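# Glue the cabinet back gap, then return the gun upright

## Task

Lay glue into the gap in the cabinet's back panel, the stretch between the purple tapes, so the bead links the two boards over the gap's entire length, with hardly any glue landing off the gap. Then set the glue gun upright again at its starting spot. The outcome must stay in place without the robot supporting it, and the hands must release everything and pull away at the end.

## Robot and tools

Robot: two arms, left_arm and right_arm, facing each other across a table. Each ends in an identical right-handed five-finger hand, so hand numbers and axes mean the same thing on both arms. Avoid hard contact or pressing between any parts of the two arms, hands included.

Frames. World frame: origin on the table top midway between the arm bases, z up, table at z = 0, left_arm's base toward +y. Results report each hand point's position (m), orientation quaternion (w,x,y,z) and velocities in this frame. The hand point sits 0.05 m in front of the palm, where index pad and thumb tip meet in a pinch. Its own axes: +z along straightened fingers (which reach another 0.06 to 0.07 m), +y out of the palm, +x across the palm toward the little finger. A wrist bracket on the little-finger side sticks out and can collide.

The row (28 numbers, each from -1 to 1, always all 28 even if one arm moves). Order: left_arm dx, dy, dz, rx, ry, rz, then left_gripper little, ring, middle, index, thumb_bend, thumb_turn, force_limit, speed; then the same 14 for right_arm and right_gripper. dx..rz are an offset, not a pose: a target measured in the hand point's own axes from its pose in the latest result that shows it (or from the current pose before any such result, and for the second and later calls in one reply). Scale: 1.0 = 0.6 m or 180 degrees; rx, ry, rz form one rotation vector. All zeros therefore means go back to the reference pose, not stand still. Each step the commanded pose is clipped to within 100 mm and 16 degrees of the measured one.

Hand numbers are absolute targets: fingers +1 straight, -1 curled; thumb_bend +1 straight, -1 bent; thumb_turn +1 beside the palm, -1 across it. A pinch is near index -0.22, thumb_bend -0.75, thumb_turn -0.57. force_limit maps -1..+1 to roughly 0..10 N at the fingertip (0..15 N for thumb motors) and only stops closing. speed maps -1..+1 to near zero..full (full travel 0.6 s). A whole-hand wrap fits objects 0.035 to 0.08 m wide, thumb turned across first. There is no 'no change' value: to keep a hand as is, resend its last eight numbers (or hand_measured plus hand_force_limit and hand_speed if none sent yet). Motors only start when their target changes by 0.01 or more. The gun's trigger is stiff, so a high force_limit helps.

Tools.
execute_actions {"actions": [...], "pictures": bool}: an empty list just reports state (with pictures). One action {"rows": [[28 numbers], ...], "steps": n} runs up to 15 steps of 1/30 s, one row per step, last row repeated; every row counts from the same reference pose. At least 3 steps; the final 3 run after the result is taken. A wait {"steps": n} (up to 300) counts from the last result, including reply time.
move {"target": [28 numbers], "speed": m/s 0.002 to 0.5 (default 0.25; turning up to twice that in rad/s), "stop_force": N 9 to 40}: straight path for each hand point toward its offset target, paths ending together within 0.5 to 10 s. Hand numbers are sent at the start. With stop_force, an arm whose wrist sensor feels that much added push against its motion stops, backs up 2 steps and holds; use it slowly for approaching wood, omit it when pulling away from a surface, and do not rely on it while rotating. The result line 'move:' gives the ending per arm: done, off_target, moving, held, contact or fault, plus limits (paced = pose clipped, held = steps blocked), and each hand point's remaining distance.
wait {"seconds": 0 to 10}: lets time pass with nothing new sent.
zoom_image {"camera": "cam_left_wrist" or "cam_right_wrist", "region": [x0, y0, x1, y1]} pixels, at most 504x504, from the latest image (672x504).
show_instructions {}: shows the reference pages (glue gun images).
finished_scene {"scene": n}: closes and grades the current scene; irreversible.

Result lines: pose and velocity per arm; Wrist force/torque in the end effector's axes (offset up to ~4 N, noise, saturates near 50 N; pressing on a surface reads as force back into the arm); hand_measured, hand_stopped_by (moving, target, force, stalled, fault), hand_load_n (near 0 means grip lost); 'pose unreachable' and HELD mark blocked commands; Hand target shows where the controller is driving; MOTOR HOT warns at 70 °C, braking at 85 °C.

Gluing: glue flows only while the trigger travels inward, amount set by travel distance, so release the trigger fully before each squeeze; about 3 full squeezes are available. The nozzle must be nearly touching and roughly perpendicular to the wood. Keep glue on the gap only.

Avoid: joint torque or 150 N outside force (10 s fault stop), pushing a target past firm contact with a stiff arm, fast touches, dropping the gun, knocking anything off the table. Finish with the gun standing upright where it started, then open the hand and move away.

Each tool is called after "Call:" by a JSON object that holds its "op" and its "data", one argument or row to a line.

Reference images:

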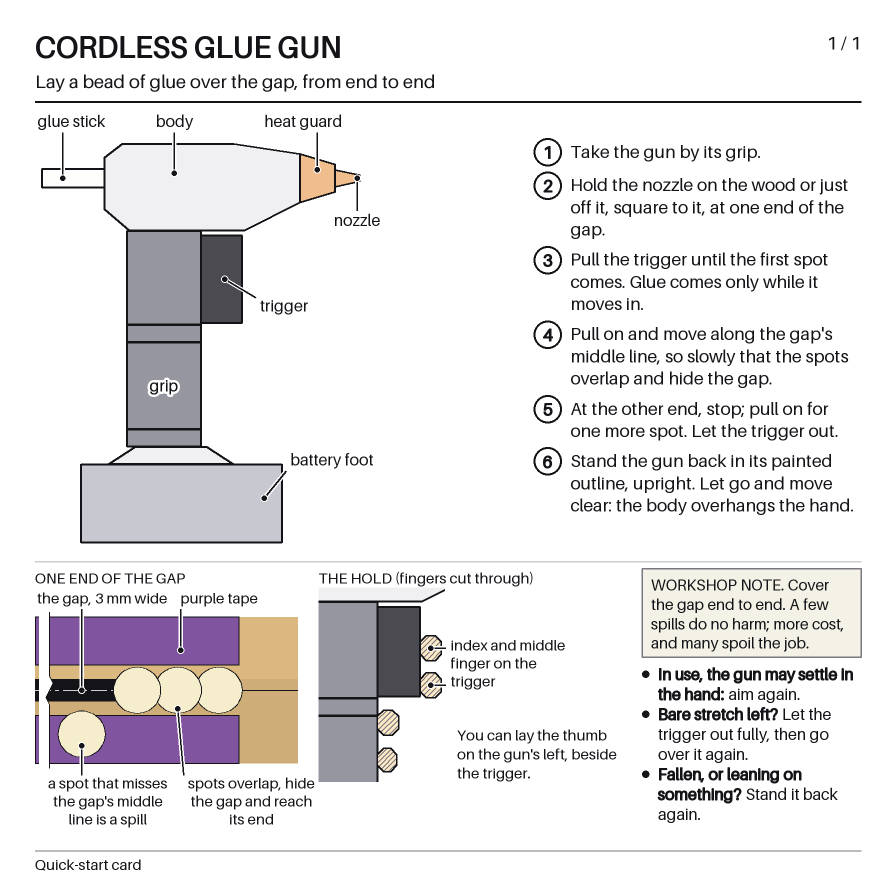

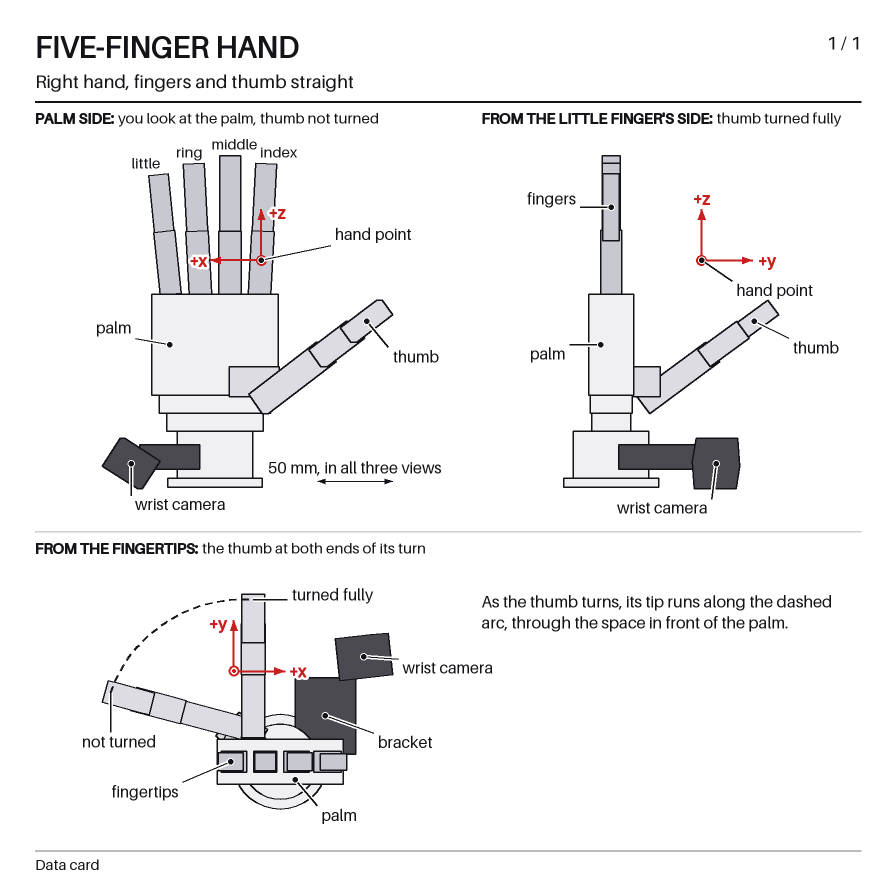

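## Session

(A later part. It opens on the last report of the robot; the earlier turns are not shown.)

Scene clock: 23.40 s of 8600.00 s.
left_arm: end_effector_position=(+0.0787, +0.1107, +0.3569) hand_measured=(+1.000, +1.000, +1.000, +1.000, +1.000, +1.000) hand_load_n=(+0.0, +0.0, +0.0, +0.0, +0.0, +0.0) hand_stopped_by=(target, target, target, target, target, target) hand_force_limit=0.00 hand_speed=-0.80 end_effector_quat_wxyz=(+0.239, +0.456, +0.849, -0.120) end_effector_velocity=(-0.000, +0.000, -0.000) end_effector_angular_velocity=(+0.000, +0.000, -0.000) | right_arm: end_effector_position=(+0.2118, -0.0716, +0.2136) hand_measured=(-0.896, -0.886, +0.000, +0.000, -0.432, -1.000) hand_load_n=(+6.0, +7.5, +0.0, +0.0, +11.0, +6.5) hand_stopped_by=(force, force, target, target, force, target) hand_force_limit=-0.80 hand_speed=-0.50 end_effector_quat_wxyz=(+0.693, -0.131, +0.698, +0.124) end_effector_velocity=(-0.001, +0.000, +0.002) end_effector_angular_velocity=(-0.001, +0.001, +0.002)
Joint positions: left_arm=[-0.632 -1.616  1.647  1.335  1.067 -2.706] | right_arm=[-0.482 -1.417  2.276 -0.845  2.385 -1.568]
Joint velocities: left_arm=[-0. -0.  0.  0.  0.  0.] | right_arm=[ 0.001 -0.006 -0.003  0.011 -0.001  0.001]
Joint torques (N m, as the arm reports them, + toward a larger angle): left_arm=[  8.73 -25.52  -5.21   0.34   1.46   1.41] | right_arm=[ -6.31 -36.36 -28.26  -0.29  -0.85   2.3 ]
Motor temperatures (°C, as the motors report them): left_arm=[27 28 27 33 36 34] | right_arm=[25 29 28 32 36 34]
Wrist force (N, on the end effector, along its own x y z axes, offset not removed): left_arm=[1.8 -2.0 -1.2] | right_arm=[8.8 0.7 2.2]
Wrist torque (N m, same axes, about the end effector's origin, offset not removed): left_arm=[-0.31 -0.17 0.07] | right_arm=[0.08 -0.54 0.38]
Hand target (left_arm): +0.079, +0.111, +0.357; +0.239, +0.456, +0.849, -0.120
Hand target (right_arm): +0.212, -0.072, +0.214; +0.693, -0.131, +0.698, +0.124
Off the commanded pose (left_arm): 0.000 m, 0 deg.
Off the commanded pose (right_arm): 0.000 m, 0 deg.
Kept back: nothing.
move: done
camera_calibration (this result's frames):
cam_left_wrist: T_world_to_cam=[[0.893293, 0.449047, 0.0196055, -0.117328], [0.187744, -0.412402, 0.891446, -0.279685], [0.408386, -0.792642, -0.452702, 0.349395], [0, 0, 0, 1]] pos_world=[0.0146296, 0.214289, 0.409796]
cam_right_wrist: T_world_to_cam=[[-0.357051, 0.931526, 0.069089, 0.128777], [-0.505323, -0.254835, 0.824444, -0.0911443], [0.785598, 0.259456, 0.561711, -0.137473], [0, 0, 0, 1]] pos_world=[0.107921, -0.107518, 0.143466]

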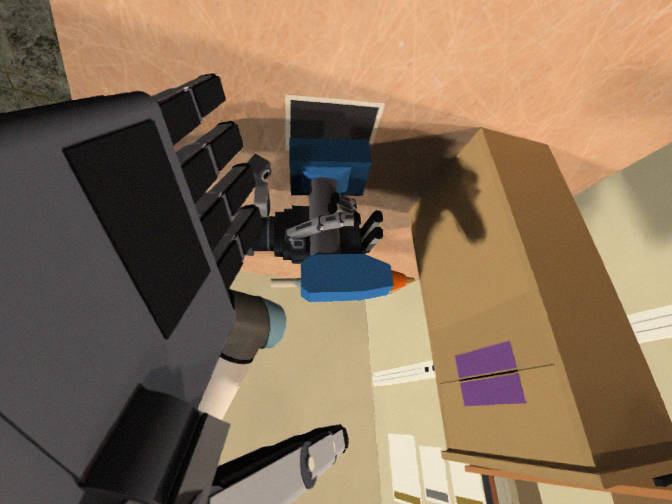

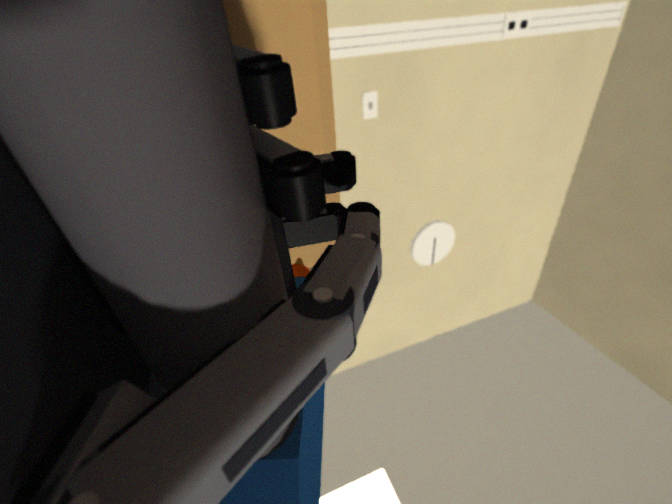

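Call:
{"op": "move", "data": {
  "target": [-0.1658,0.2895,0.0647,0,-0.15,0,1,1,1,1,1,1,0,-0.8,-0.2007,-0.2477,0.1637,0.0533,0,0,-1,-1,-0.6,-0.6,-1,-1,-0.8,-0.9],
  "speed": 0.12
}}

Scene clock: 26.87 s of 8600.00 s.
left_arm: end_effector_position=(+0.2812, +0.1191, +0.3776) hand_measured=(+1.000, +1.000, +1.000, +1.000, +1.000, +1.000) hand_load_n=(+0.0, +0.0, +0.0, +0.0, +0.0, +0.0) hand_stopped_by=(target, target, target, target, target, target) hand_force_limit=0.00 hand_speed=-0.80 end_effector_quat_wxyz=(+0.430, +0.416, +0.770, -0.223) end_effector_velocity=(+0.003, -0.000, -0.000) end_effector_angular_velocity=(-0.006, -0.001, -0.004) | right_arm: end_effector_position=(+0.3568, -0.1744, +0.3345) hand_measured=(-0.896, -0.886, -0.088, -0.060, -0.432, -1.000) hand_load_n=(+6.0, +7.0, +1.0, +0.5, +11.0, +6.5) hand_stopped_by=(force, force, force, force, force, target) hand_force_limit=-0.80 hand_speed=-0.90 end_effector_quat_wxyz=(+0.702, -0.073, +0.706, +0.065) end_effector_velocity=(+0.002, -0.001, +0.002) end_effector_angular_velocity=(+0.000, -0.000, -0.002)
Joint positions: left_arm=[-0.102 -1.825  1.857  0.642  1.015 -1.952] | right_arm=[-0.951 -1.744  2.208 -0.455  2.084 -1.577]
Joint velocities: left_arm=[ 0.014 -0.     0.001 -0.014  0.013  0.014] | right_arm=[-0.007 -0.002 -0.003  0.004 -0.005  0.   ]
Joint torques (N m, as the arm reports them, + toward a larger angle): left_arm=[ 10.22 -16.83  -6.94  -1.62   2.34   1.58] | right_arm=[-10.61 -26.53 -32.71  -1.16  -1.98  -0.38]
Motor temperatures (°C, as the motors report them): left_arm=[27 28 27 33 36 34] | right_arm=[25 29 28 32 36 34]
Wrist force (N, on the end effector, along its own x y z axes, offset not removed): left_arm=[4.2 1.0 1.2] | right_arm=[9.8 1.6 1.4]
Wrist torque (N m, same axes, about the end effector's origin, offset not removed): left_arm=[0.06 -0.63 0.29] | right_arm=[0.16 -0.66 0.50]
Hand target (left_arm): +0.282, +0.119, +0.378; +0.430, +0.416, +0.769, -0.223
Hand target (right_arm): +0.357, -0.175, +0.335; +0.702, -0.072, +0.706, +0.065
Off the commanded pose (left_arm): 0.000 m, 0 deg.
Off the commanded pose (right_arm): 0.000 m, 0 deg.
Kept back: nothing.
move: done
camera_calibration (this result's frames):
cam_left_wrist: T_world_to_cam=[[0.884092, 0.461369, 0.074301, -0.321992], [-0.0651623, -0.0357329, 0.997235, -0.34639], [0.462748, -0.886488, -0.00152728, 0.10824], [0, 0, 0, 1]] pos_world=[0.212011, 0.232133, 0.369521]
cam_right_wrist: T_world_to_cam=[[-0.197124, 0.978105, 0.0667227, 0.219871], [-0.543003, -0.165594, 0.823242, -0.1143], [0.816266, 0.12605, 0.563756, -0.327478], [0, 0, 0, 1]] pos_world=[0.248586, -0.192705, 0.264044]

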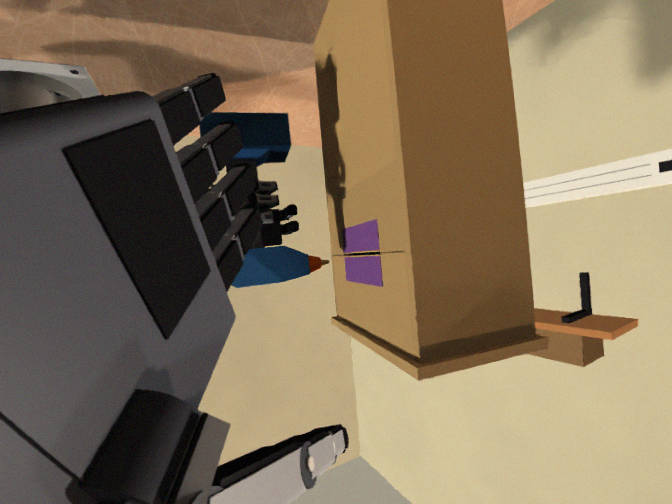

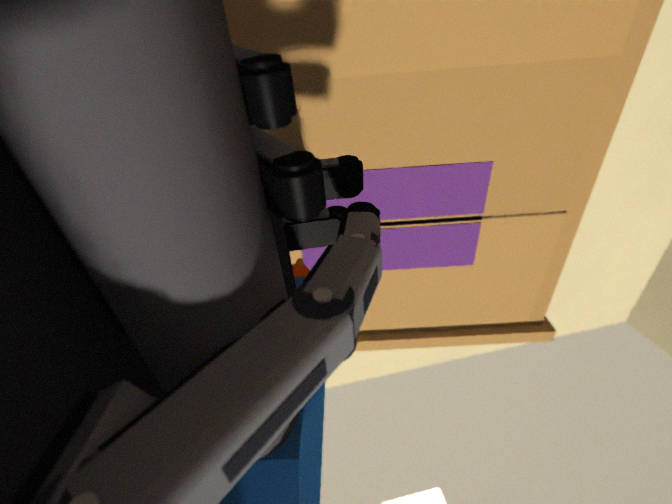

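Call:
{"op": "zoom_image", "data": {
  "camera": "cam_left_wrist",
  "region": [220, 160, 420, 310]
}}

Call:
{"op": "zoom_image", "data": {
  "camera": "cam_right_wrist",
  "region": [240, 130, 440, 330]
}}

Region (220, 160, 420, 310) of cam_left_wrist's 672x504 image, scaled by 2.520, with more detail than that image has; it fills the top 378 rows of this view, and the rest is white.

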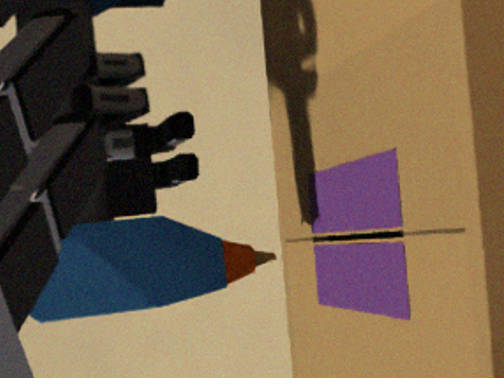

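Region (240, 130, 440, 330) of cam_right_wrist's 672x504 image, scaled by 2.520, with more detail than that image has.

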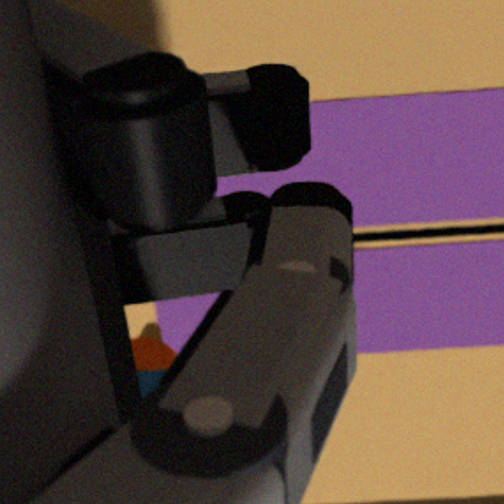

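Call:
{"op": "move", "data": {
  "target": [0,0,0,0,0,0,1,1,1,1,1,1,0,-0.8,0.0217,0,0.0333,0,-0.017,0,-1,-1,-0.6,-0.6,-1,-1,-0.8,-0.9],
  "speed": 0.03
}}

Call:
{"op": "zoom_image", "data": {
  "camera": "cam_left_wrist",
  "region": [280, 200, 420, 305]
}}

Call:
{"op": "zoom_image", "data": {
  "camera": "cam_right_wrist",
  "region": [240, 130, 440, 330]
}}

Scene clock: 31.80 s of 8600.00 s.
left_arm: end_effector_position=(+0.2812, +0.1191, +0.3776) hand_measured=(+1.000, +1.000, +1.000, +1.000, +1.000, +1.000) hand_load_n=(+0.0, +0.0, +0.0, +0.0, +0.0, +0.0) hand_stopped_by=(target, target, target, target, target, target) hand_force_limit=0.00 hand_speed=-0.80 end_effector_quat_wxyz=(+0.430, +0.416, +0.770, -0.223) end_effector_velocity=(+0.000, +0.000, +0.000) end_effector_angular_velocity=(-0.000, +0.000, +0.001) | right_arm: end_effector_position=(+0.3762, -0.1708, +0.3214) hand_measured=(-0.896, -0.886, -0.088, -0.060, -0.432, -1.000) hand_load_n=(+6.0, +7.0, +1.0, +0.5, +11.0, +6.5) hand_stopped_by=(force, force, force, force, force, target) hand_force_limit=-0.80 hand_speed=-0.90 end_effector_quat_wxyz=(+0.720, -0.071, +0.687, +0.067) end_effector_velocity=(+0.002, +0.000, -0.001) end_effector_angular_velocity=(+0.001, -0.006, -0.000)
Joint positions: left_arm=[-0.102 -1.825  1.857  0.642  1.016 -1.952] | right_arm=[-0.988 -1.686  2.236 -0.602  2.046 -1.605]
Joint velocities: left_arm=[ 0.    -0.    -0.     0.    -0.    -0.001] | right_arm=[-0.003  0.007  0.003 -0.016 -0.003 -0.003]
Joint torques (N m, as the arm reports them, + toward a larger angle): left_arm=[-11.32  -4.36 -34.16   2.51  -2.81  -1.81] | right_arm=[-10.76 -11.66  -9.73  -5.7   -1.9   -1.87]
Motor temperatures (°C, as the motors report them): left_arm=[27 28 27 33 36 34] | right_arm=[25 29 28 32 36 34]
Wrist force (N, on the end effector, along its own x y z axes, offset not removed): left_arm=[3.5 0.2 -3.4] | right_arm=[9.5 1.6 2.6]
Wrist torque (N m, same axes, about the end effector's origin, offset not removed): left_arm=[-0.01 -0.53 0.25] | right_arm=[0.21 -0.60 0.37]
Hand target (left_arm): +0.281, +0.119, +0.378; +0.430, +0.416, +0.770, -0.223
Hand target (right_arm): +0.376, -0.171, +0.321; +0.720, -0.071, +0.687, +0.067
Off the commanded pose (left_arm): 0.000 m, 0 deg.
Off the commanded pose (right_arm): 0.000 m, 0 deg.
Kept back: nothing.
After step 90, 0.67 s passed at rest.
move: done
camera_calibration (this result's frames):
cam_left_wrist: T_world_to_cam=[[0.884095, 0.461367, 0.0742779, -0.321993], [-0.0651615, -0.0356846, 0.997236, -0.34641], [0.462742, -0.886492, -0.00148521, 0.108232], [0, 0, 0, 1]] pos_world=[0.212017, 0.232142, 0.36953]
cam_right_wrist: T_world_to_cam=[[-0.201101, 0.977325, 0.0662835, 0.222488], [-0.584708, -0.174052, 0.792352, -0.0683043], [0.785923, 0.120586, 0.606452, -0.339596], [0, 0, 0, 1]] pos_world=[0.271701, -0.188381, 0.245323]

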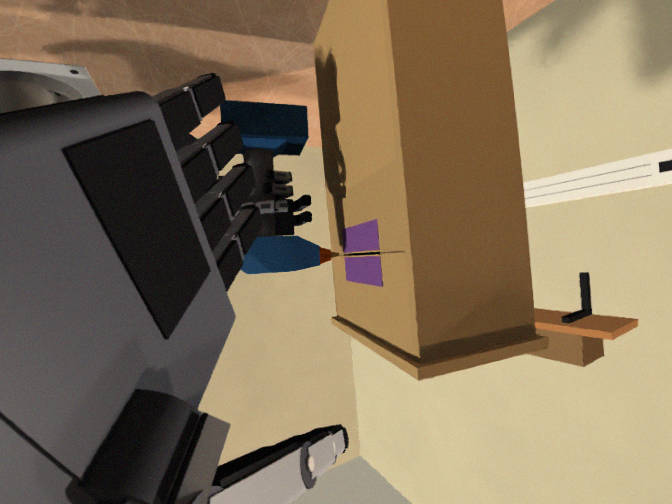

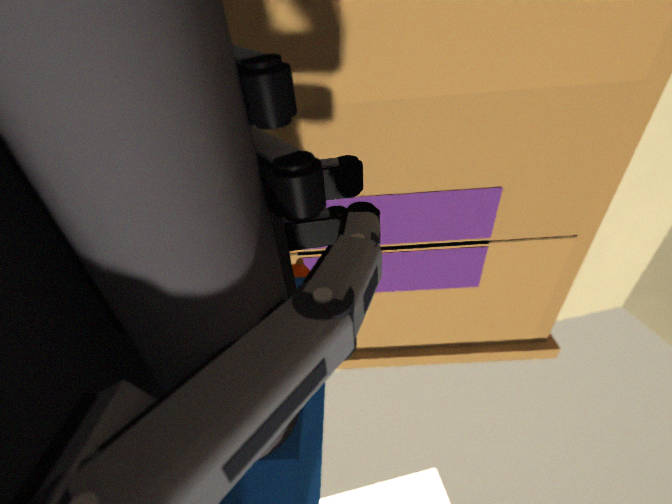

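Region (280, 200, 420, 305) of cam_left_wrist's 672x504 image, scaled by 3.600, with more detail than that image has; it fills the top 378 rows of this view, and the rest is white.

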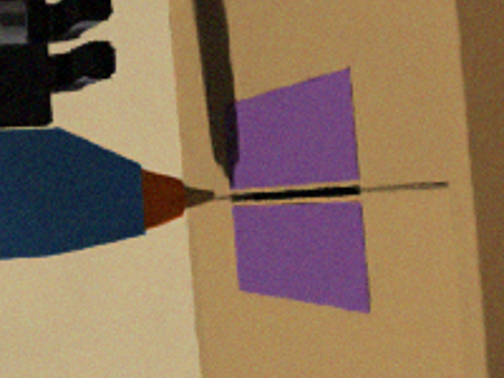

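Region (240, 130, 440, 330) of cam_right_wrist's 672x504 image, scaled by 2.520, with more detail than that image has.

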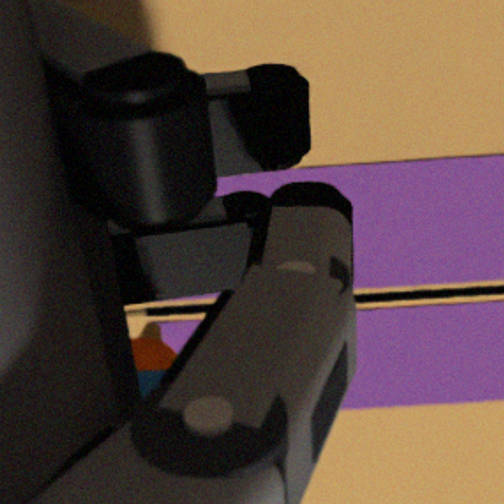

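Call:
{"op": "move", "data": {
  "target": [0,0,0,0,0,0,1,1,1,1,1,1,0,-0.8,-0.0017,0,0.0083,0,0,0,-1,-1,-0.6,-0.6,-1,-1,-0.8,-0.9],
  "speed": 0.01
}}

Call:
{"op": "zoom_image", "data": {
  "camera": "cam_left_wrist",
  "region": [310, 225, 390, 285]
}}

Call:
{"op": "zoom_image", "data": {
  "camera": "cam_right_wrist",
  "region": [270, 220, 350, 300]
}}

Scene clock: 32.73 s of 8600.00 s.
left_arm: end_effector_position=(+0.2812, +0.1191, +0.3776) hand_measured=(+1.000, +1.000, +1.000, +1.000, +1.000, +1.000) hand_load_n=(+0.0, +0.0, +0.0, +0.0, +0.0, +0.0) hand_stopped_by=(target, target, target, target, target, target) hand_force_limit=0.00 hand_speed=-0.80 end_effector_quat_wxyz=(+0.430, +0.416, +0.770, -0.223) end_effector_velocity=(+0.000, +0.000, +0.000) end_effector_angular_velocity=(-0.001, +0.000, +0.001) | right_arm: end_effector_position=(+0.3807, -0.1699, +0.3226) hand_measured=(-0.896, -0.886, -0.088, -0.060, -0.432, -1.000) hand_load_n=(+6.0, +7.0, +1.0, +0.5, +11.0, +6.5) hand_stopped_by=(force, force, force, force, force, target) hand_force_limit=-0.80 hand_speed=-0.90 end_effector_quat_wxyz=(+0.720, -0.071, +0.687, +0.067) end_effector_velocity=(+0.002, +0.001, +0.001) end_effector_angular_velocity=(+0.000, +0.000, +0.001)
Joint positions: left_arm=[-0.102 -1.825  1.857  0.642  1.015 -1.952] | right_arm=[-0.995 -1.679  2.227 -0.599  2.038 -1.604]
Joint velocities: left_arm=[ 0.001 -0.    -0.001  0.    -0.    -0.   ] | right_arm=[-0.002  0.003 -0.005  0.002 -0.003  0.001]
Joint torques (N m, as the arm reports them, + toward a larger angle): left_arm=[ -7.73  -0.52 -32.93   1.88  -2.24  -0.78] | right_arm=[-10.11 -10.57 -33.1   -1.48  -2.04   2.3 ]
Motor temperatures (°C, as the motors report them): left_arm=[27 28 27 33 36 34] | right_arm=[25 29 28 32 36 34]
Wrist force (N, on the end effector, along its own x y z axes, offset not removed): left_arm=[2.1 -1.7 -0.5] | right_arm=[8.8 2.0 2.4]
Wrist torque (N m, same axes, about the end effector's origin, offset not removed): left_arm=[-0.35 -0.41 0.14] | right_arm=[0.29 -0.39 0.45]
Hand target (left_arm): +0.281, +0.119, +0.378; +0.430, +0.416, +0.770, -0.223
Hand target (right_arm): +0.381, -0.170, +0.323; +0.720, -0.071, +0.687, +0.067
Off the commanded pose (left_arm): 0.000 m, 0 deg.
Off the commanded pose (right_arm): 0.000 m, 0 deg.
Kept back: nothing.
move: done
camera_calibration (this result's frames):
cam_left_wrist: T_world_to_cam=[[0.884092, 0.461372, 0.0742785, -0.321991], [-0.0651596, -0.0356895, 0.997236, -0.346411], [0.462747, -0.886489, -0.00149005, 0.108234], [0, 0, 0, 1]] pos_world=[0.212012, 0.232142, 0.369532]
cam_right_wrist: T_world_to_cam=[[-0.201095, 0.977328, 0.0662645, 0.222447], [-0.584755, -0.17404, 0.79232, -0.0663779], [0.785889, 0.120583, 0.606496, -0.343965], [0, 0, 0, 1]] pos_world=[0.276237, -0.18748, 0.246466]

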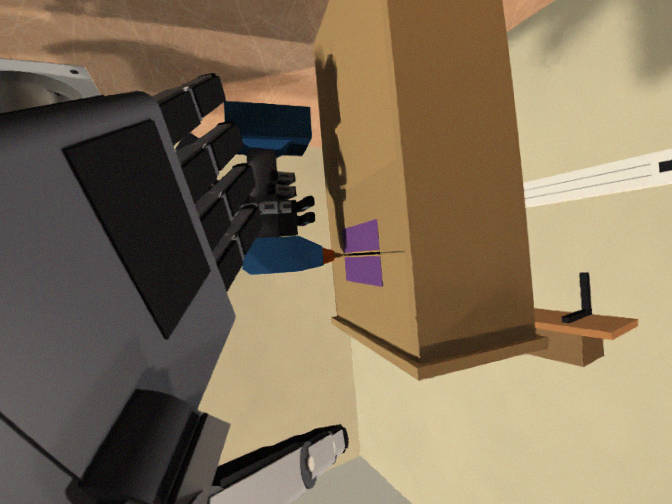

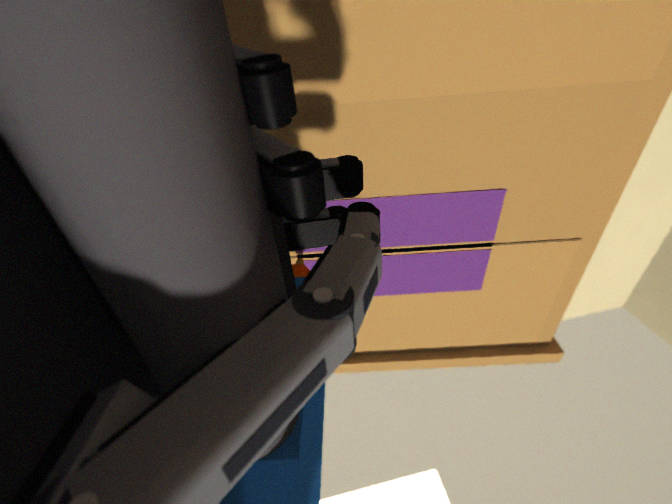

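Region (310, 225, 390, 285) of cam_left_wrist's 672x504 image, scaled by 6.300, with more detail than that image has; it fills the top 378 rows of this view, and the rest is white.

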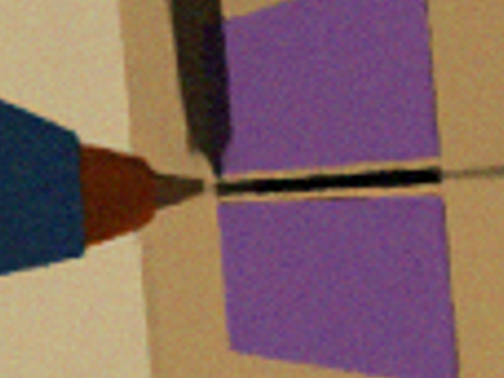

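Region (270, 220, 350, 300) of cam_right_wrist's 672x504 image, scaled by 6.300, with more detail than that image has.

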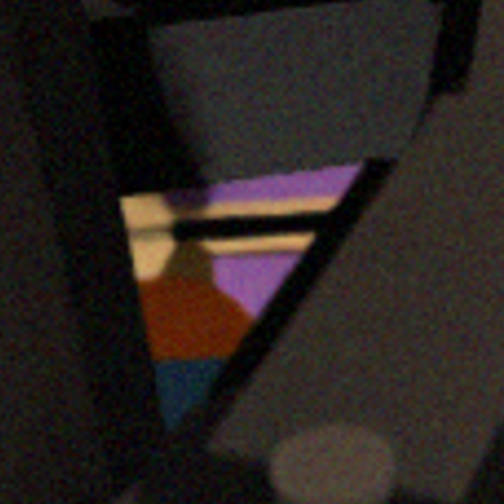

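Call:
{"op": "move", "data": {
  "target": [0,0,0,0,0,0,1,1,1,1,1,1,0,-0.8,-0.0033,0.1967,-0.003,0,0,0,-1,-1,-0.6,-0.6,-1,-1,-0.8,-0.9],
  "speed": 0.06
}}

Call:
{"op": "zoom_image", "data": {
  "camera": "cam_left_wrist",
  "region": [330, 225, 410, 285]
}}

Call:
{"op": "zoom_image", "data": {
  "camera": "cam_right_wrist",
  "region": [270, 220, 350, 300]
}}

Scene clock: 35.57 s of 8600.00 s.
left_arm: end_effector_position=(+0.2812, +0.1191, +0.3776) hand_measured=(+1.000, +1.000, +1.000, +1.000, +1.000, +1.000) hand_load_n=(+0.0, +0.0, +0.0, +0.0, +0.0, +0.0) hand_stopped_by=(target, target, target, target, target, target) hand_force_limit=0.00 hand_speed=-0.80 end_effector_quat_wxyz=(+0.430, +0.416, +0.770, -0.223) end_effector_velocity=(+0.001, +0.000, +0.000) end_effector_angular_velocity=(-0.000, +0.000, +0.002) | right_arm: end_effector_position=(+0.3561, -0.0547, +0.3231) hand_measured=(-0.896, -0.886, -0.088, -0.060, -0.432, -1.000) hand_load_n=(+6.0, +7.0, +1.0, +0.5, +11.0, +6.5) hand_stopped_by=(force, force, force, force, force, target) hand_force_limit=-0.80 hand_speed=-0.90 end_effector_quat_wxyz=(+0.720, -0.071, +0.687, +0.067) end_effector_velocity=(-0.001, +0.003, +0.000) end_effector_angular_velocity=(+0.001, -0.000, +0.000)
Joint positions: left_arm=[-0.102 -1.825  1.857  0.642  1.015 -1.952] | right_arm=[-0.712 -1.438  1.981 -0.604  2.321 -1.623]
Joint velocities: left_arm=[ 0.001 -0.    -0.     0.    -0.    -0.001] | right_arm=[ 0.006  0.005 -0.006  0.     0.006 -0.   ]
Joint torques (N m, as the arm reports them, + toward a larger angle): left_arm=[ -6.22  -0.35 -32.79   0.8   -1.28   0.75] | right_arm=[  8.78 -21.85 -31.56  -0.85   2.43  -1.91]
Motor temperatures (°C, as the motors report them): left_arm=[27 28 27 33 36 34] | right_arm=[25 29 28 32 36 34]
Wrist force (N, on the end effector, along its own x y z axes, offset not removed): left_arm=[1.8 0.0 1.2] | right_arm=[9.8 1.6 1.1]
Wrist torque (N m, same axes, about the end effector's origin, offset not removed): left_arm=[-0.06 -0.31 0.07] | right_arm=[0.37 -0.61 0.48]
Hand target (left_arm): +0.281, +0.119, +0.378; +0.430, +0.416, +0.770, -0.223
Hand target (right_arm): +0.356, -0.054, +0.323; +0.720, -0.071, +0.687, +0.067
Off the commanded pose (left_arm): 0.000 m, 0 deg.
Off the commanded pose (right_arm): 0.000 m, 0 deg.
Kept back: nothing.
move: done
camera_calibration (this result's frames):
cam_left_wrist: T_world_to_cam=[[0.884092, 0.461372, 0.0742781, -0.32199], [-0.0651593, -0.0356892, 0.997236, -0.346411], [0.462748, -0.886489, -0.00148987, 0.108234], [0, 0, 0, 1]] pos_world=[0.212012, 0.232142, 0.369532]
cam_right_wrist: T_world_to_cam=[[-0.201141, 0.977282, 0.0668024, 0.104711], [-0.584388, -0.174448, 0.792501, -0.0613653], [0.786151, 0.120366, 0.606201, -0.338832], [0, 0, 0, 1]] pos_world=[0.251574, -0.0722534, 0.247038]

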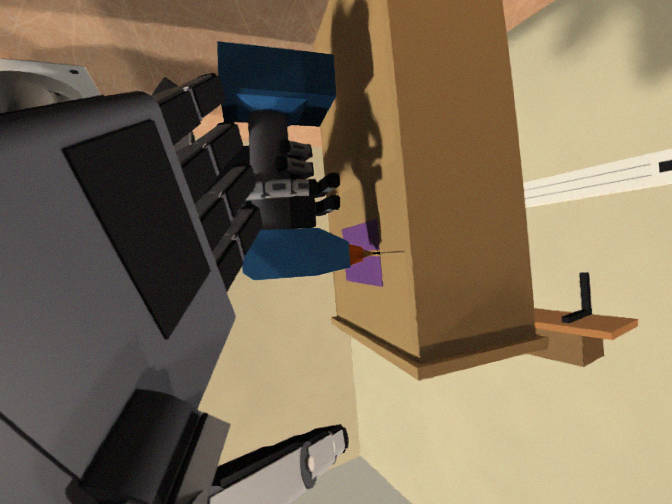

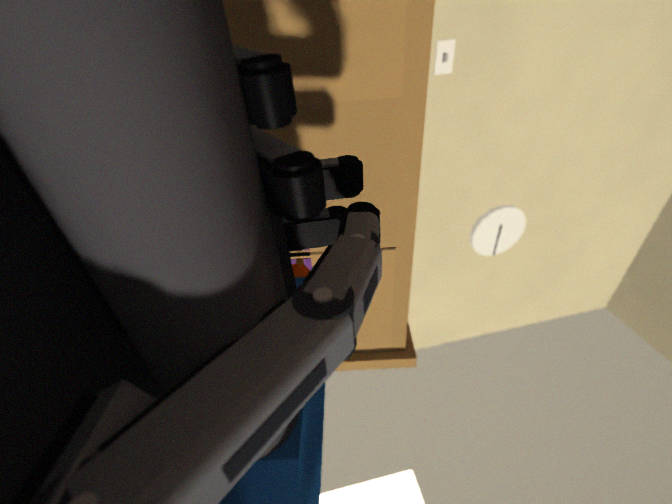

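Region (330, 225, 410, 285) of cam_left_wrist's 672x504 image, scaled by 6.300, with more detail than that image has; it fills the top 378 rows of this view, and the rest is white.

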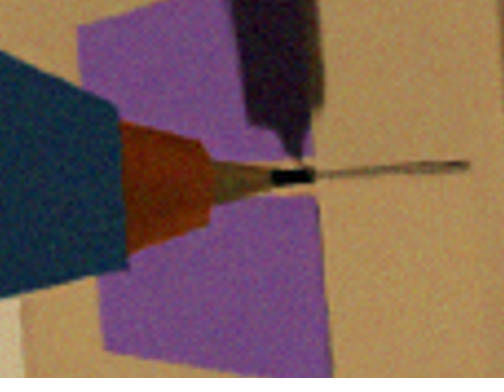

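Region (270, 220, 350, 300) of cam_right_wrist's 672x504 image, scaled by 6.300, with more detail than that image has.

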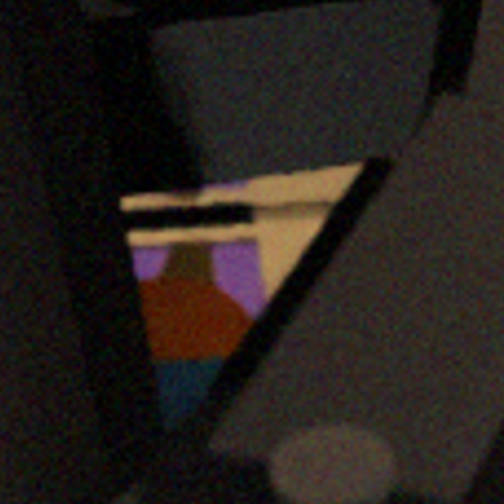

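Call:
{"op": "move", "data": {
  "target": [0,0,0,0,0,0,1,1,1,1,1,1,0,-0.8,0,0.005,0,0,0,0,-1,-1,-0.17,-0.15,-1,-1,1,-0.9],
  "speed": 0.01
}}

Call:
{"op": "zoom_image", "data": {
  "camera": "cam_left_wrist",
  "region": [250, 150, 410, 285]
}}

Call:
{"op": "zoom_image", "data": {
  "camera": "cam_right_wrist",
  "region": [270, 220, 350, 300]
}}

Scene clock: 36.70 s of 8600.00 s.
left_arm: end_effector_position=(+0.2812, +0.1191, +0.3776) hand_measured=(+1.000, +1.000, +1.000, +1.000, +1.000, +1.000) hand_load_n=(+0.0, +0.0, +0.0, +0.0, +0.0, +0.0) hand_stopped_by=(target, target, target, target, target, target) hand_force_limit=0.00 hand_speed=-0.80 end_effector_quat_wxyz=(+0.430, +0.416, +0.770, -0.223) end_effector_velocity=(-0.000, -0.000, -0.000) end_effector_angular_velocity=(+0.000, -0.000, -0.001) | right_arm: end_effector_position=(+0.3555, -0.0518, +0.3231) hand_measured=(-0.896, -0.886, -0.170, -0.150, -0.432, -1.000) hand_load_n=(+5.5, +7.5, +1.5, +1.5, +10.5, +6.5) hand_stopped_by=(force, force, target, target, force, target) hand_force_limit=1.00 hand_speed=-0.90 end_effector_quat_wxyz=(+0.720, -0.071, +0.687, +0.067) end_effector_velocity=(+0.001, -0.000, +0.000) end_effector_angular_velocity=(+0.001, -0.001, -0.002)
Joint positions: left_arm=[-0.102 -1.825  1.857  0.642  1.015 -1.952] | right_arm=[-0.707 -1.432  1.974 -0.604  2.326 -1.623]
Joint velocities: left_arm=[-0.001  0.     0.     0.    -0.     0.   ] | right_arm=[-0.001  0.001 -0.001 -0.002  0.002 -0.   ]
Joint torques (N m, as the arm reports them, + toward a larger angle): left_arm=[ -5.53  -0.79 -32.59   0.78  -1.3    0.66] | right_arm=[  9.44 -23.57 -32.54  -0.85   2.35  -1.92]
Motor temperatures (°C, as the motors report them): left_arm=[27 28 27 33 36 34] | right_arm=[25 29 28 32 36 34]
Wrist force (N, on the end effector, along its own x y z axes, offset not removed): left_arm=[4.0 -0.9 -0.8] | right_arm=[9.7 1.5 0.6]
Wrist torque (N m, same axes, about the end effector's origin, offset not removed): left_arm=[-0.26 -0.75 0.22] | right_arm=[0.20 -0.54 0.46]
Hand target (left_arm): +0.281, +0.119, +0.378; +0.430, +0.416, +0.770, -0.223
Hand target (right_arm): +0.355, -0.052, +0.323; +0.720, -0.071, +0.687, +0.067
Off the commanded pose (left_arm): 0.000 m, 0 deg.
Off the commanded pose (right_arm): 0.000 m, 0 deg.
Kept back: nothing.
move: done
camera_calibration (this result's frames):
cam_left_wrist: T_world_to_cam=[[0.884092, 0.461371, 0.0742782, -0.32199], [-0.0651594, -0.0356895, 0.997236, -0.346411], [0.462747, -0.886489, -0.0014901, 0.108234], [0, 0, 0, 1]] pos_world=[0.212012, 0.232142, 0.369532]
cam_right_wrist: T_world_to_cam=[[-0.201145, 0.97728, 0.0668106, 0.101797], [-0.584381, -0.174456, 0.792505, -0.0611734], [0.786155, 0.120366, 0.606195, -0.338713], [0, 0, 0, 1]] pos_world=[0.251008, -0.0693874, 0.247005]

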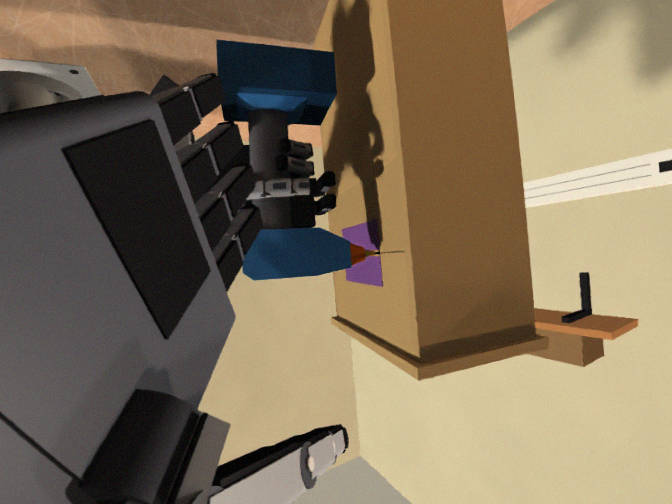

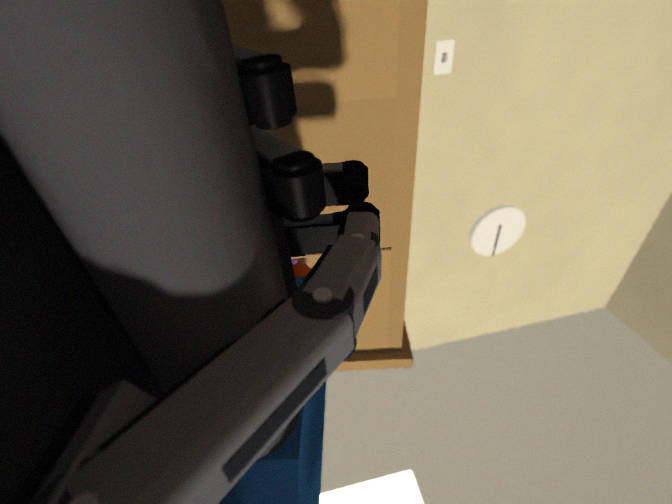

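Region (250, 150, 410, 285) of cam_left_wrist's 672x504 image, scaled by 3.150, with more detail than that image has; it fills the top 425 rows of this view, and the rest is white.

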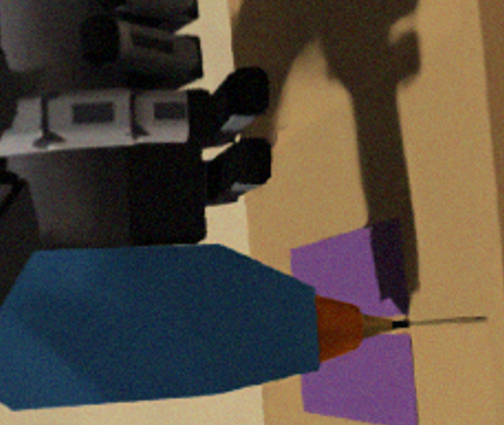

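Region (270, 220, 350, 300) of cam_right_wrist's 672x504 image, scaled by 6.300, with more detail than that image has.

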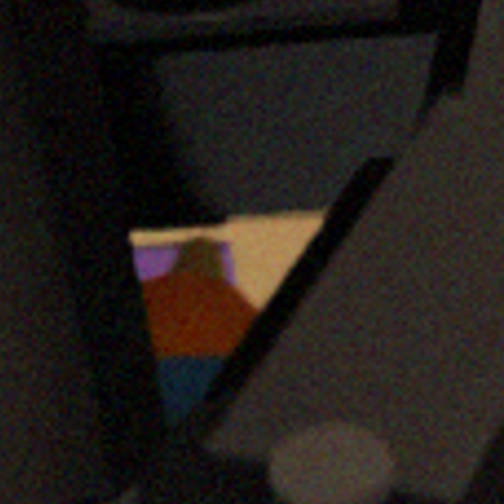

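Call:
{"op": "move", "data": {
  "target": [0,0,0,0,0,0,1,1,1,1,1,1,0,-0.8,0.0004,-0.0015,0.0075,0,0,0,-1,-1,-0.17,-0.15,-1,-1,1,-0.9],
  "speed": 0.005
}}

Call:
{"op": "zoom_image", "data": {
  "camera": "cam_left_wrist",
  "region": [330, 225, 410, 285]
}}

Call:
{"op": "zoom_image", "data": {
  "camera": "cam_right_wrist",
  "region": [270, 220, 350, 300]
}}

Scene clock: 38.07 s of 8600.00 s.
left_arm: end_effector_position=(+0.2812, +0.1191, +0.3776) hand_measured=(+1.000, +1.000, +1.000, +1.000, +1.000, +1.000) hand_load_n=(+0.0, +0.0, +0.0, +0.0, +0.0, +0.0) hand_stopped_by=(target, target, target, target, target, target) hand_force_limit=0.00 hand_speed=-0.80 end_effector_quat_wxyz=(+0.430, +0.416, +0.770, -0.223) end_effector_velocity=(+0.000, +0.000, +0.000) end_effector_angular_velocity=(-0.001, +0.000, +0.001) | right_arm: end_effector_position=(+0.3599, -0.0519, +0.3231) hand_measured=(-0.896, -0.886, -0.170, -0.150, -0.432, -1.000) hand_load_n=(+5.5, +7.5, +1.5, +1.5, +10.5, +6.5) hand_stopped_by=(force, force, target, target, force, target) hand_force_limit=1.00 hand_speed=-0.90 end_effector_quat_wxyz=(+0.720, -0.071, +0.687, +0.067) end_effector_velocity=(+0.001, +0.001, -0.000) end_effector_angular_velocity=(-0.000, +0.000, +0.002)
Joint positions: left_arm=[-0.102 -1.825  1.857  0.642  1.015 -1.952] | right_arm=[-0.716 -1.429  1.97  -0.603  2.317 -1.622]
Joint velocities: left_arm=[ 0.    -0.    -0.     0.    -0.001 -0.001] | right_arm=[-0.002  0.001 -0.001  0.    -0.004  0.   ]
Joint torques (N m, as the arm reports them, + toward a larger angle): left_arm=[ -5.55  -0.55 -31.77   0.67  -1.46   0.64] | right_arm=[ -9.71 -21.88 -30.89  -0.9   -1.95   2.14]
Motor temperatures (°C, as the motors report them): left_arm=[27 28 27 33 36 34] | right_arm=[25 29 28 32 36 34]
Wrist force (N, on the end effector, along its own x y z axes, offset not removed): left_arm=[2.6 -1.3 -1.1] | right_arm=[8.5 -0.1 0.6]
Wrist torque (N m, same axes, about the end effector's origin, offset not removed): left_arm=[0.03 -0.33 0.13] | right_arm=[0.01 -0.38 0.37]
Hand target (left_arm): +0.281, +0.119, +0.378; +0.430, +0.416, +0.770, -0.223
Hand target (right_arm): +0.360, -0.052, +0.323; +0.720, -0.071, +0.687, +0.067
Off the commanded pose (left_arm): 0.000 m, 0 deg.
Off the commanded pose (right_arm): 0.000 m, 0 deg.
Kept back: nothing.
move: done
camera_calibration (this result's frames):
cam_left_wrist: T_world_to_cam=[[0.884092, 0.461371, 0.0742784, -0.321991], [-0.0651595, -0.0356896, 0.997236, -0.346411], [0.462747, -0.886489, -0.00149015, 0.108234], [0, 0, 0, 1]] pos_world=[0.212012, 0.232142, 0.369532]
cam_right_wrist: T_world_to_cam=[[-0.201139, 0.977283, 0.0667948, 0.102707], [-0.584396, -0.174442, 0.792497, -0.0585533], [0.786145, 0.120367, 0.606207, -0.342179], [0, 0, 0, 1]] pos_world=[0.255443, -0.0694007, 0.246974]

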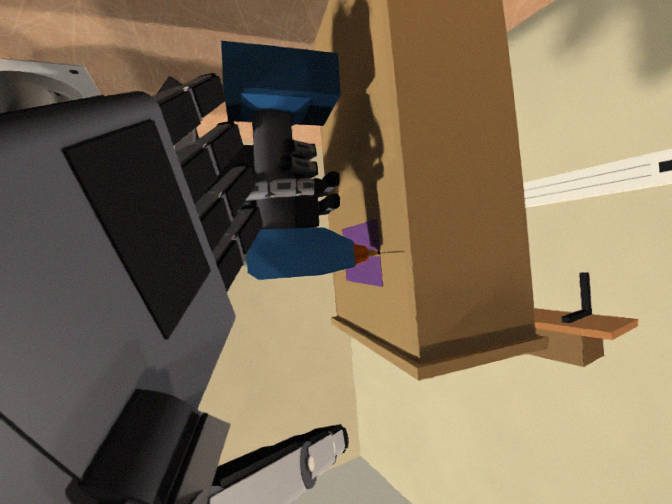

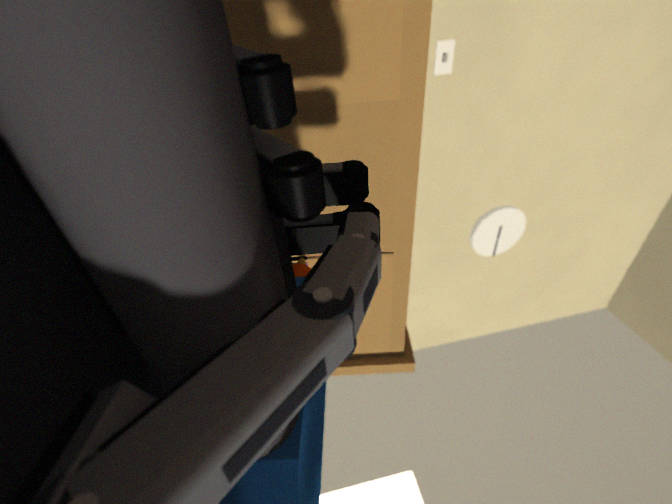

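Region (330, 225, 410, 285) of cam_left_wrist's 672x504 image, scaled by 6.300, with more detail than that image has; it fills the top 378 rows of this view, and the rest is white.

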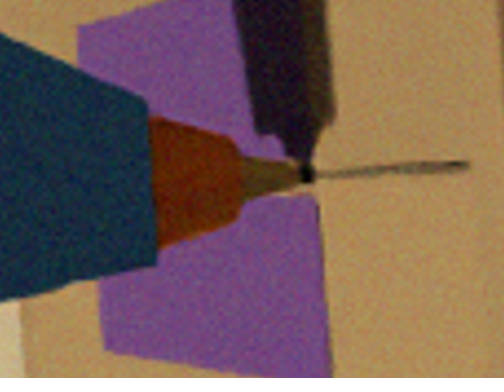

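Region (270, 220, 350, 300) of cam_right_wrist's 672x504 image, scaled by 6.300, with more detail than that image has.

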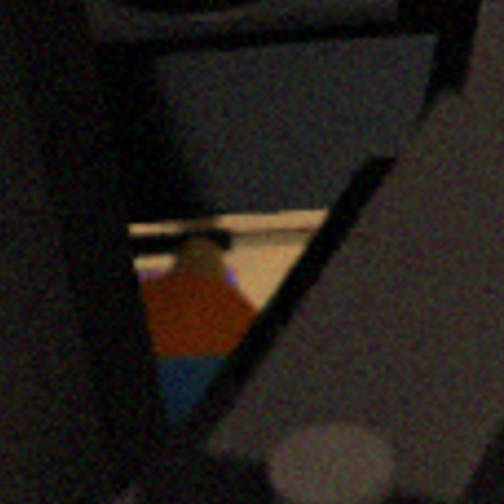

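Call:
{"op": "move", "data": {
  "target": [0,0,0,0,0,0,1,1,1,1,1,1,0,-0.8,-0.0008,0,0,0,0,0,-1,-1,-0.25,-0.23,-1,-1,1,-0.95],
  "speed": 0.005
}}

Call:
{"op": "zoom_image", "data": {
  "camera": "cam_left_wrist",
  "region": [330, 225, 410, 285]
}}

Call:
{"op": "zoom_image", "data": {
  "camera": "cam_left_wrist",
  "region": [250, 150, 410, 285]
}}

Scene clock: 39.50 s of 8600.00 s.
left_arm: end_effector_position=(+0.2812, +0.1191, +0.3776) hand_measured=(+1.000, +1.000, +1.000, +1.000, +1.000, +1.000) hand_load_n=(+0.0, +0.0, +0.0, +0.0, +0.0, +0.0) hand_stopped_by=(target, target, target, target, target, target) hand_force_limit=0.00 hand_speed=-0.80 end_effector_quat_wxyz=(+0.430, +0.416, +0.770, -0.223) end_effector_velocity=(-0.000, -0.000, +0.000) end_effector_angular_velocity=(-0.000, -0.000, -0.001) | right_arm: end_effector_position=(+0.3599, -0.0519, +0.3235) hand_measured=(-0.896, -0.884, -0.250, -0.230, -0.432, -1.000) hand_load_n=(+6.5, +8.5, +1.5, +2.0, +9.5, +6.0) hand_stopped_by=(force, force, target, target, force, target) hand_force_limit=1.00 hand_speed=-0.95 end_effector_quat_wxyz=(+0.720, -0.071, +0.687, +0.067) end_effector_velocity=(-0.001, +0.000, +0.000) end_effector_angular_velocity=(+0.000, -0.000, +0.002)
Joint positions: left_arm=[-0.102 -1.825  1.857  0.642  1.015 -1.952] | right_arm=[-0.716 -1.429  1.969 -0.602  2.317 -1.622]
Joint velocities: left_arm=[-0.001  0.    -0.     0.     0.     0.   ] | right_arm=[ 0.001 -0.001  0.    -0.    -0.001  0.   ]
Joint torques (N m, as the arm reports them, + toward a larger angle): left_arm=[ -5.78  -0.59 -32.25   0.87  -1.15   0.78] | right_arm=[  8.28 -40.95 -32.17  -0.88   2.13   0.69]
Motor temperatures (°C, as the motors report them): left_arm=[27 28 27 33 36 34] | right_arm=[25 29 28 32 36 34]
Wrist force (N, on the end effector, along its own x y z axes, offset not removed): left_arm=[4.5 0.8 -1.5] | right_arm=[8.2 0.6 1.9]
Wrist torque (N m, same axes, about the end effector's origin, offset not removed): left_arm=[-0.02 -0.81 0.26] | right_arm=[-0.03 -0.40 0.43]
Hand target (left_arm): +0.281, +0.119, +0.378; +0.430, +0.416, +0.770, -0.223
Hand target (right_arm): +0.360, -0.052, +0.324; +0.720, -0.071, +0.687, +0.067
Off the commanded pose (left_arm): 0.000 m, 0 deg.
Off the commanded pose (right_arm): 0.000 m, 0 deg.
Kept back: nothing.
move: done
camera_calibration (this result's frames):
cam_left_wrist: T_world_to_cam=[[0.884092, 0.461372, 0.0742783, -0.321991], [-0.0651594, -0.0356894, 0.997236, -0.346411], [0.462748, -0.886489, -0.00149006, 0.108234], [0, 0, 0, 1]] pos_world=[0.212012, 0.232142, 0.369532]
cam_right_wrist: T_world_to_cam=[[-0.201137, 0.977281, 0.0668223, 0.102662], [-0.584391, -0.174463, 0.792496, -0.058949], [0.786149, 0.12035, 0.606205, -0.342455], [0, 0, 0, 1]] pos_world=[0.255421, -0.0693999, 0.247455]

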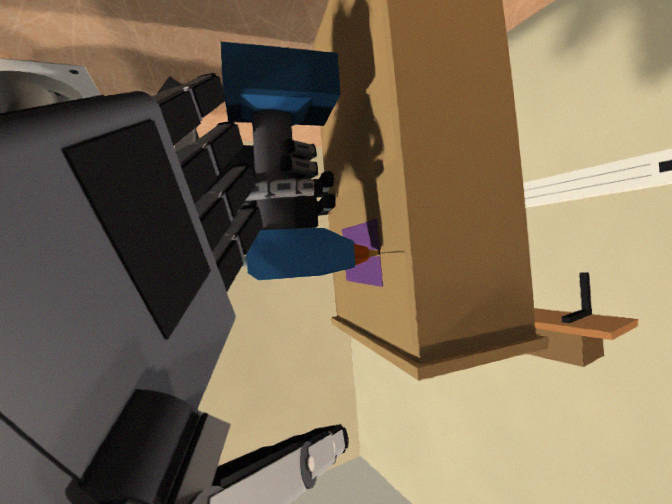

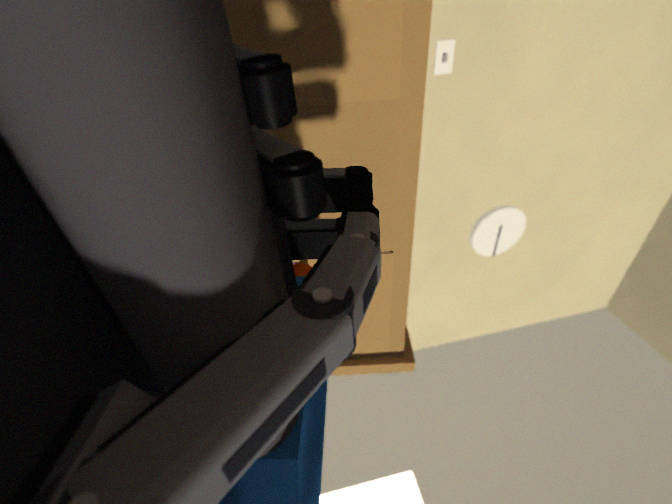

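Region (330, 225, 410, 285) of cam_left_wrist's 672x504 image, scaled by 6.300, with more detail than that image has; it fills the top 378 rows of this view, and the rest is white.

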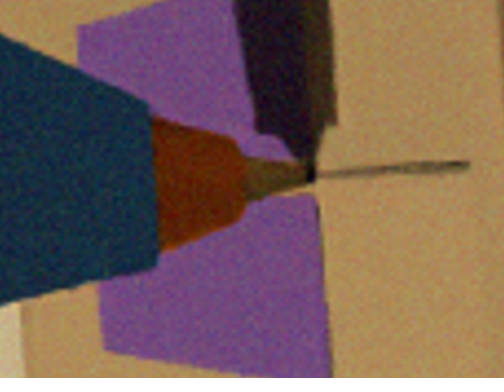

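Region (250, 150, 410, 285) of cam_left_wrist's 672x504 image, scaled by 3.150, with more detail than that image has; it fills the top 425 rows of this view, and the rest is white.

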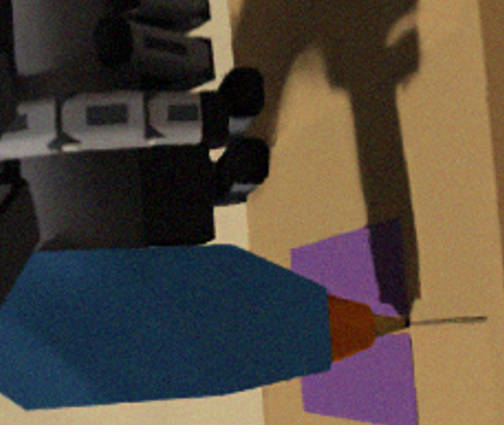

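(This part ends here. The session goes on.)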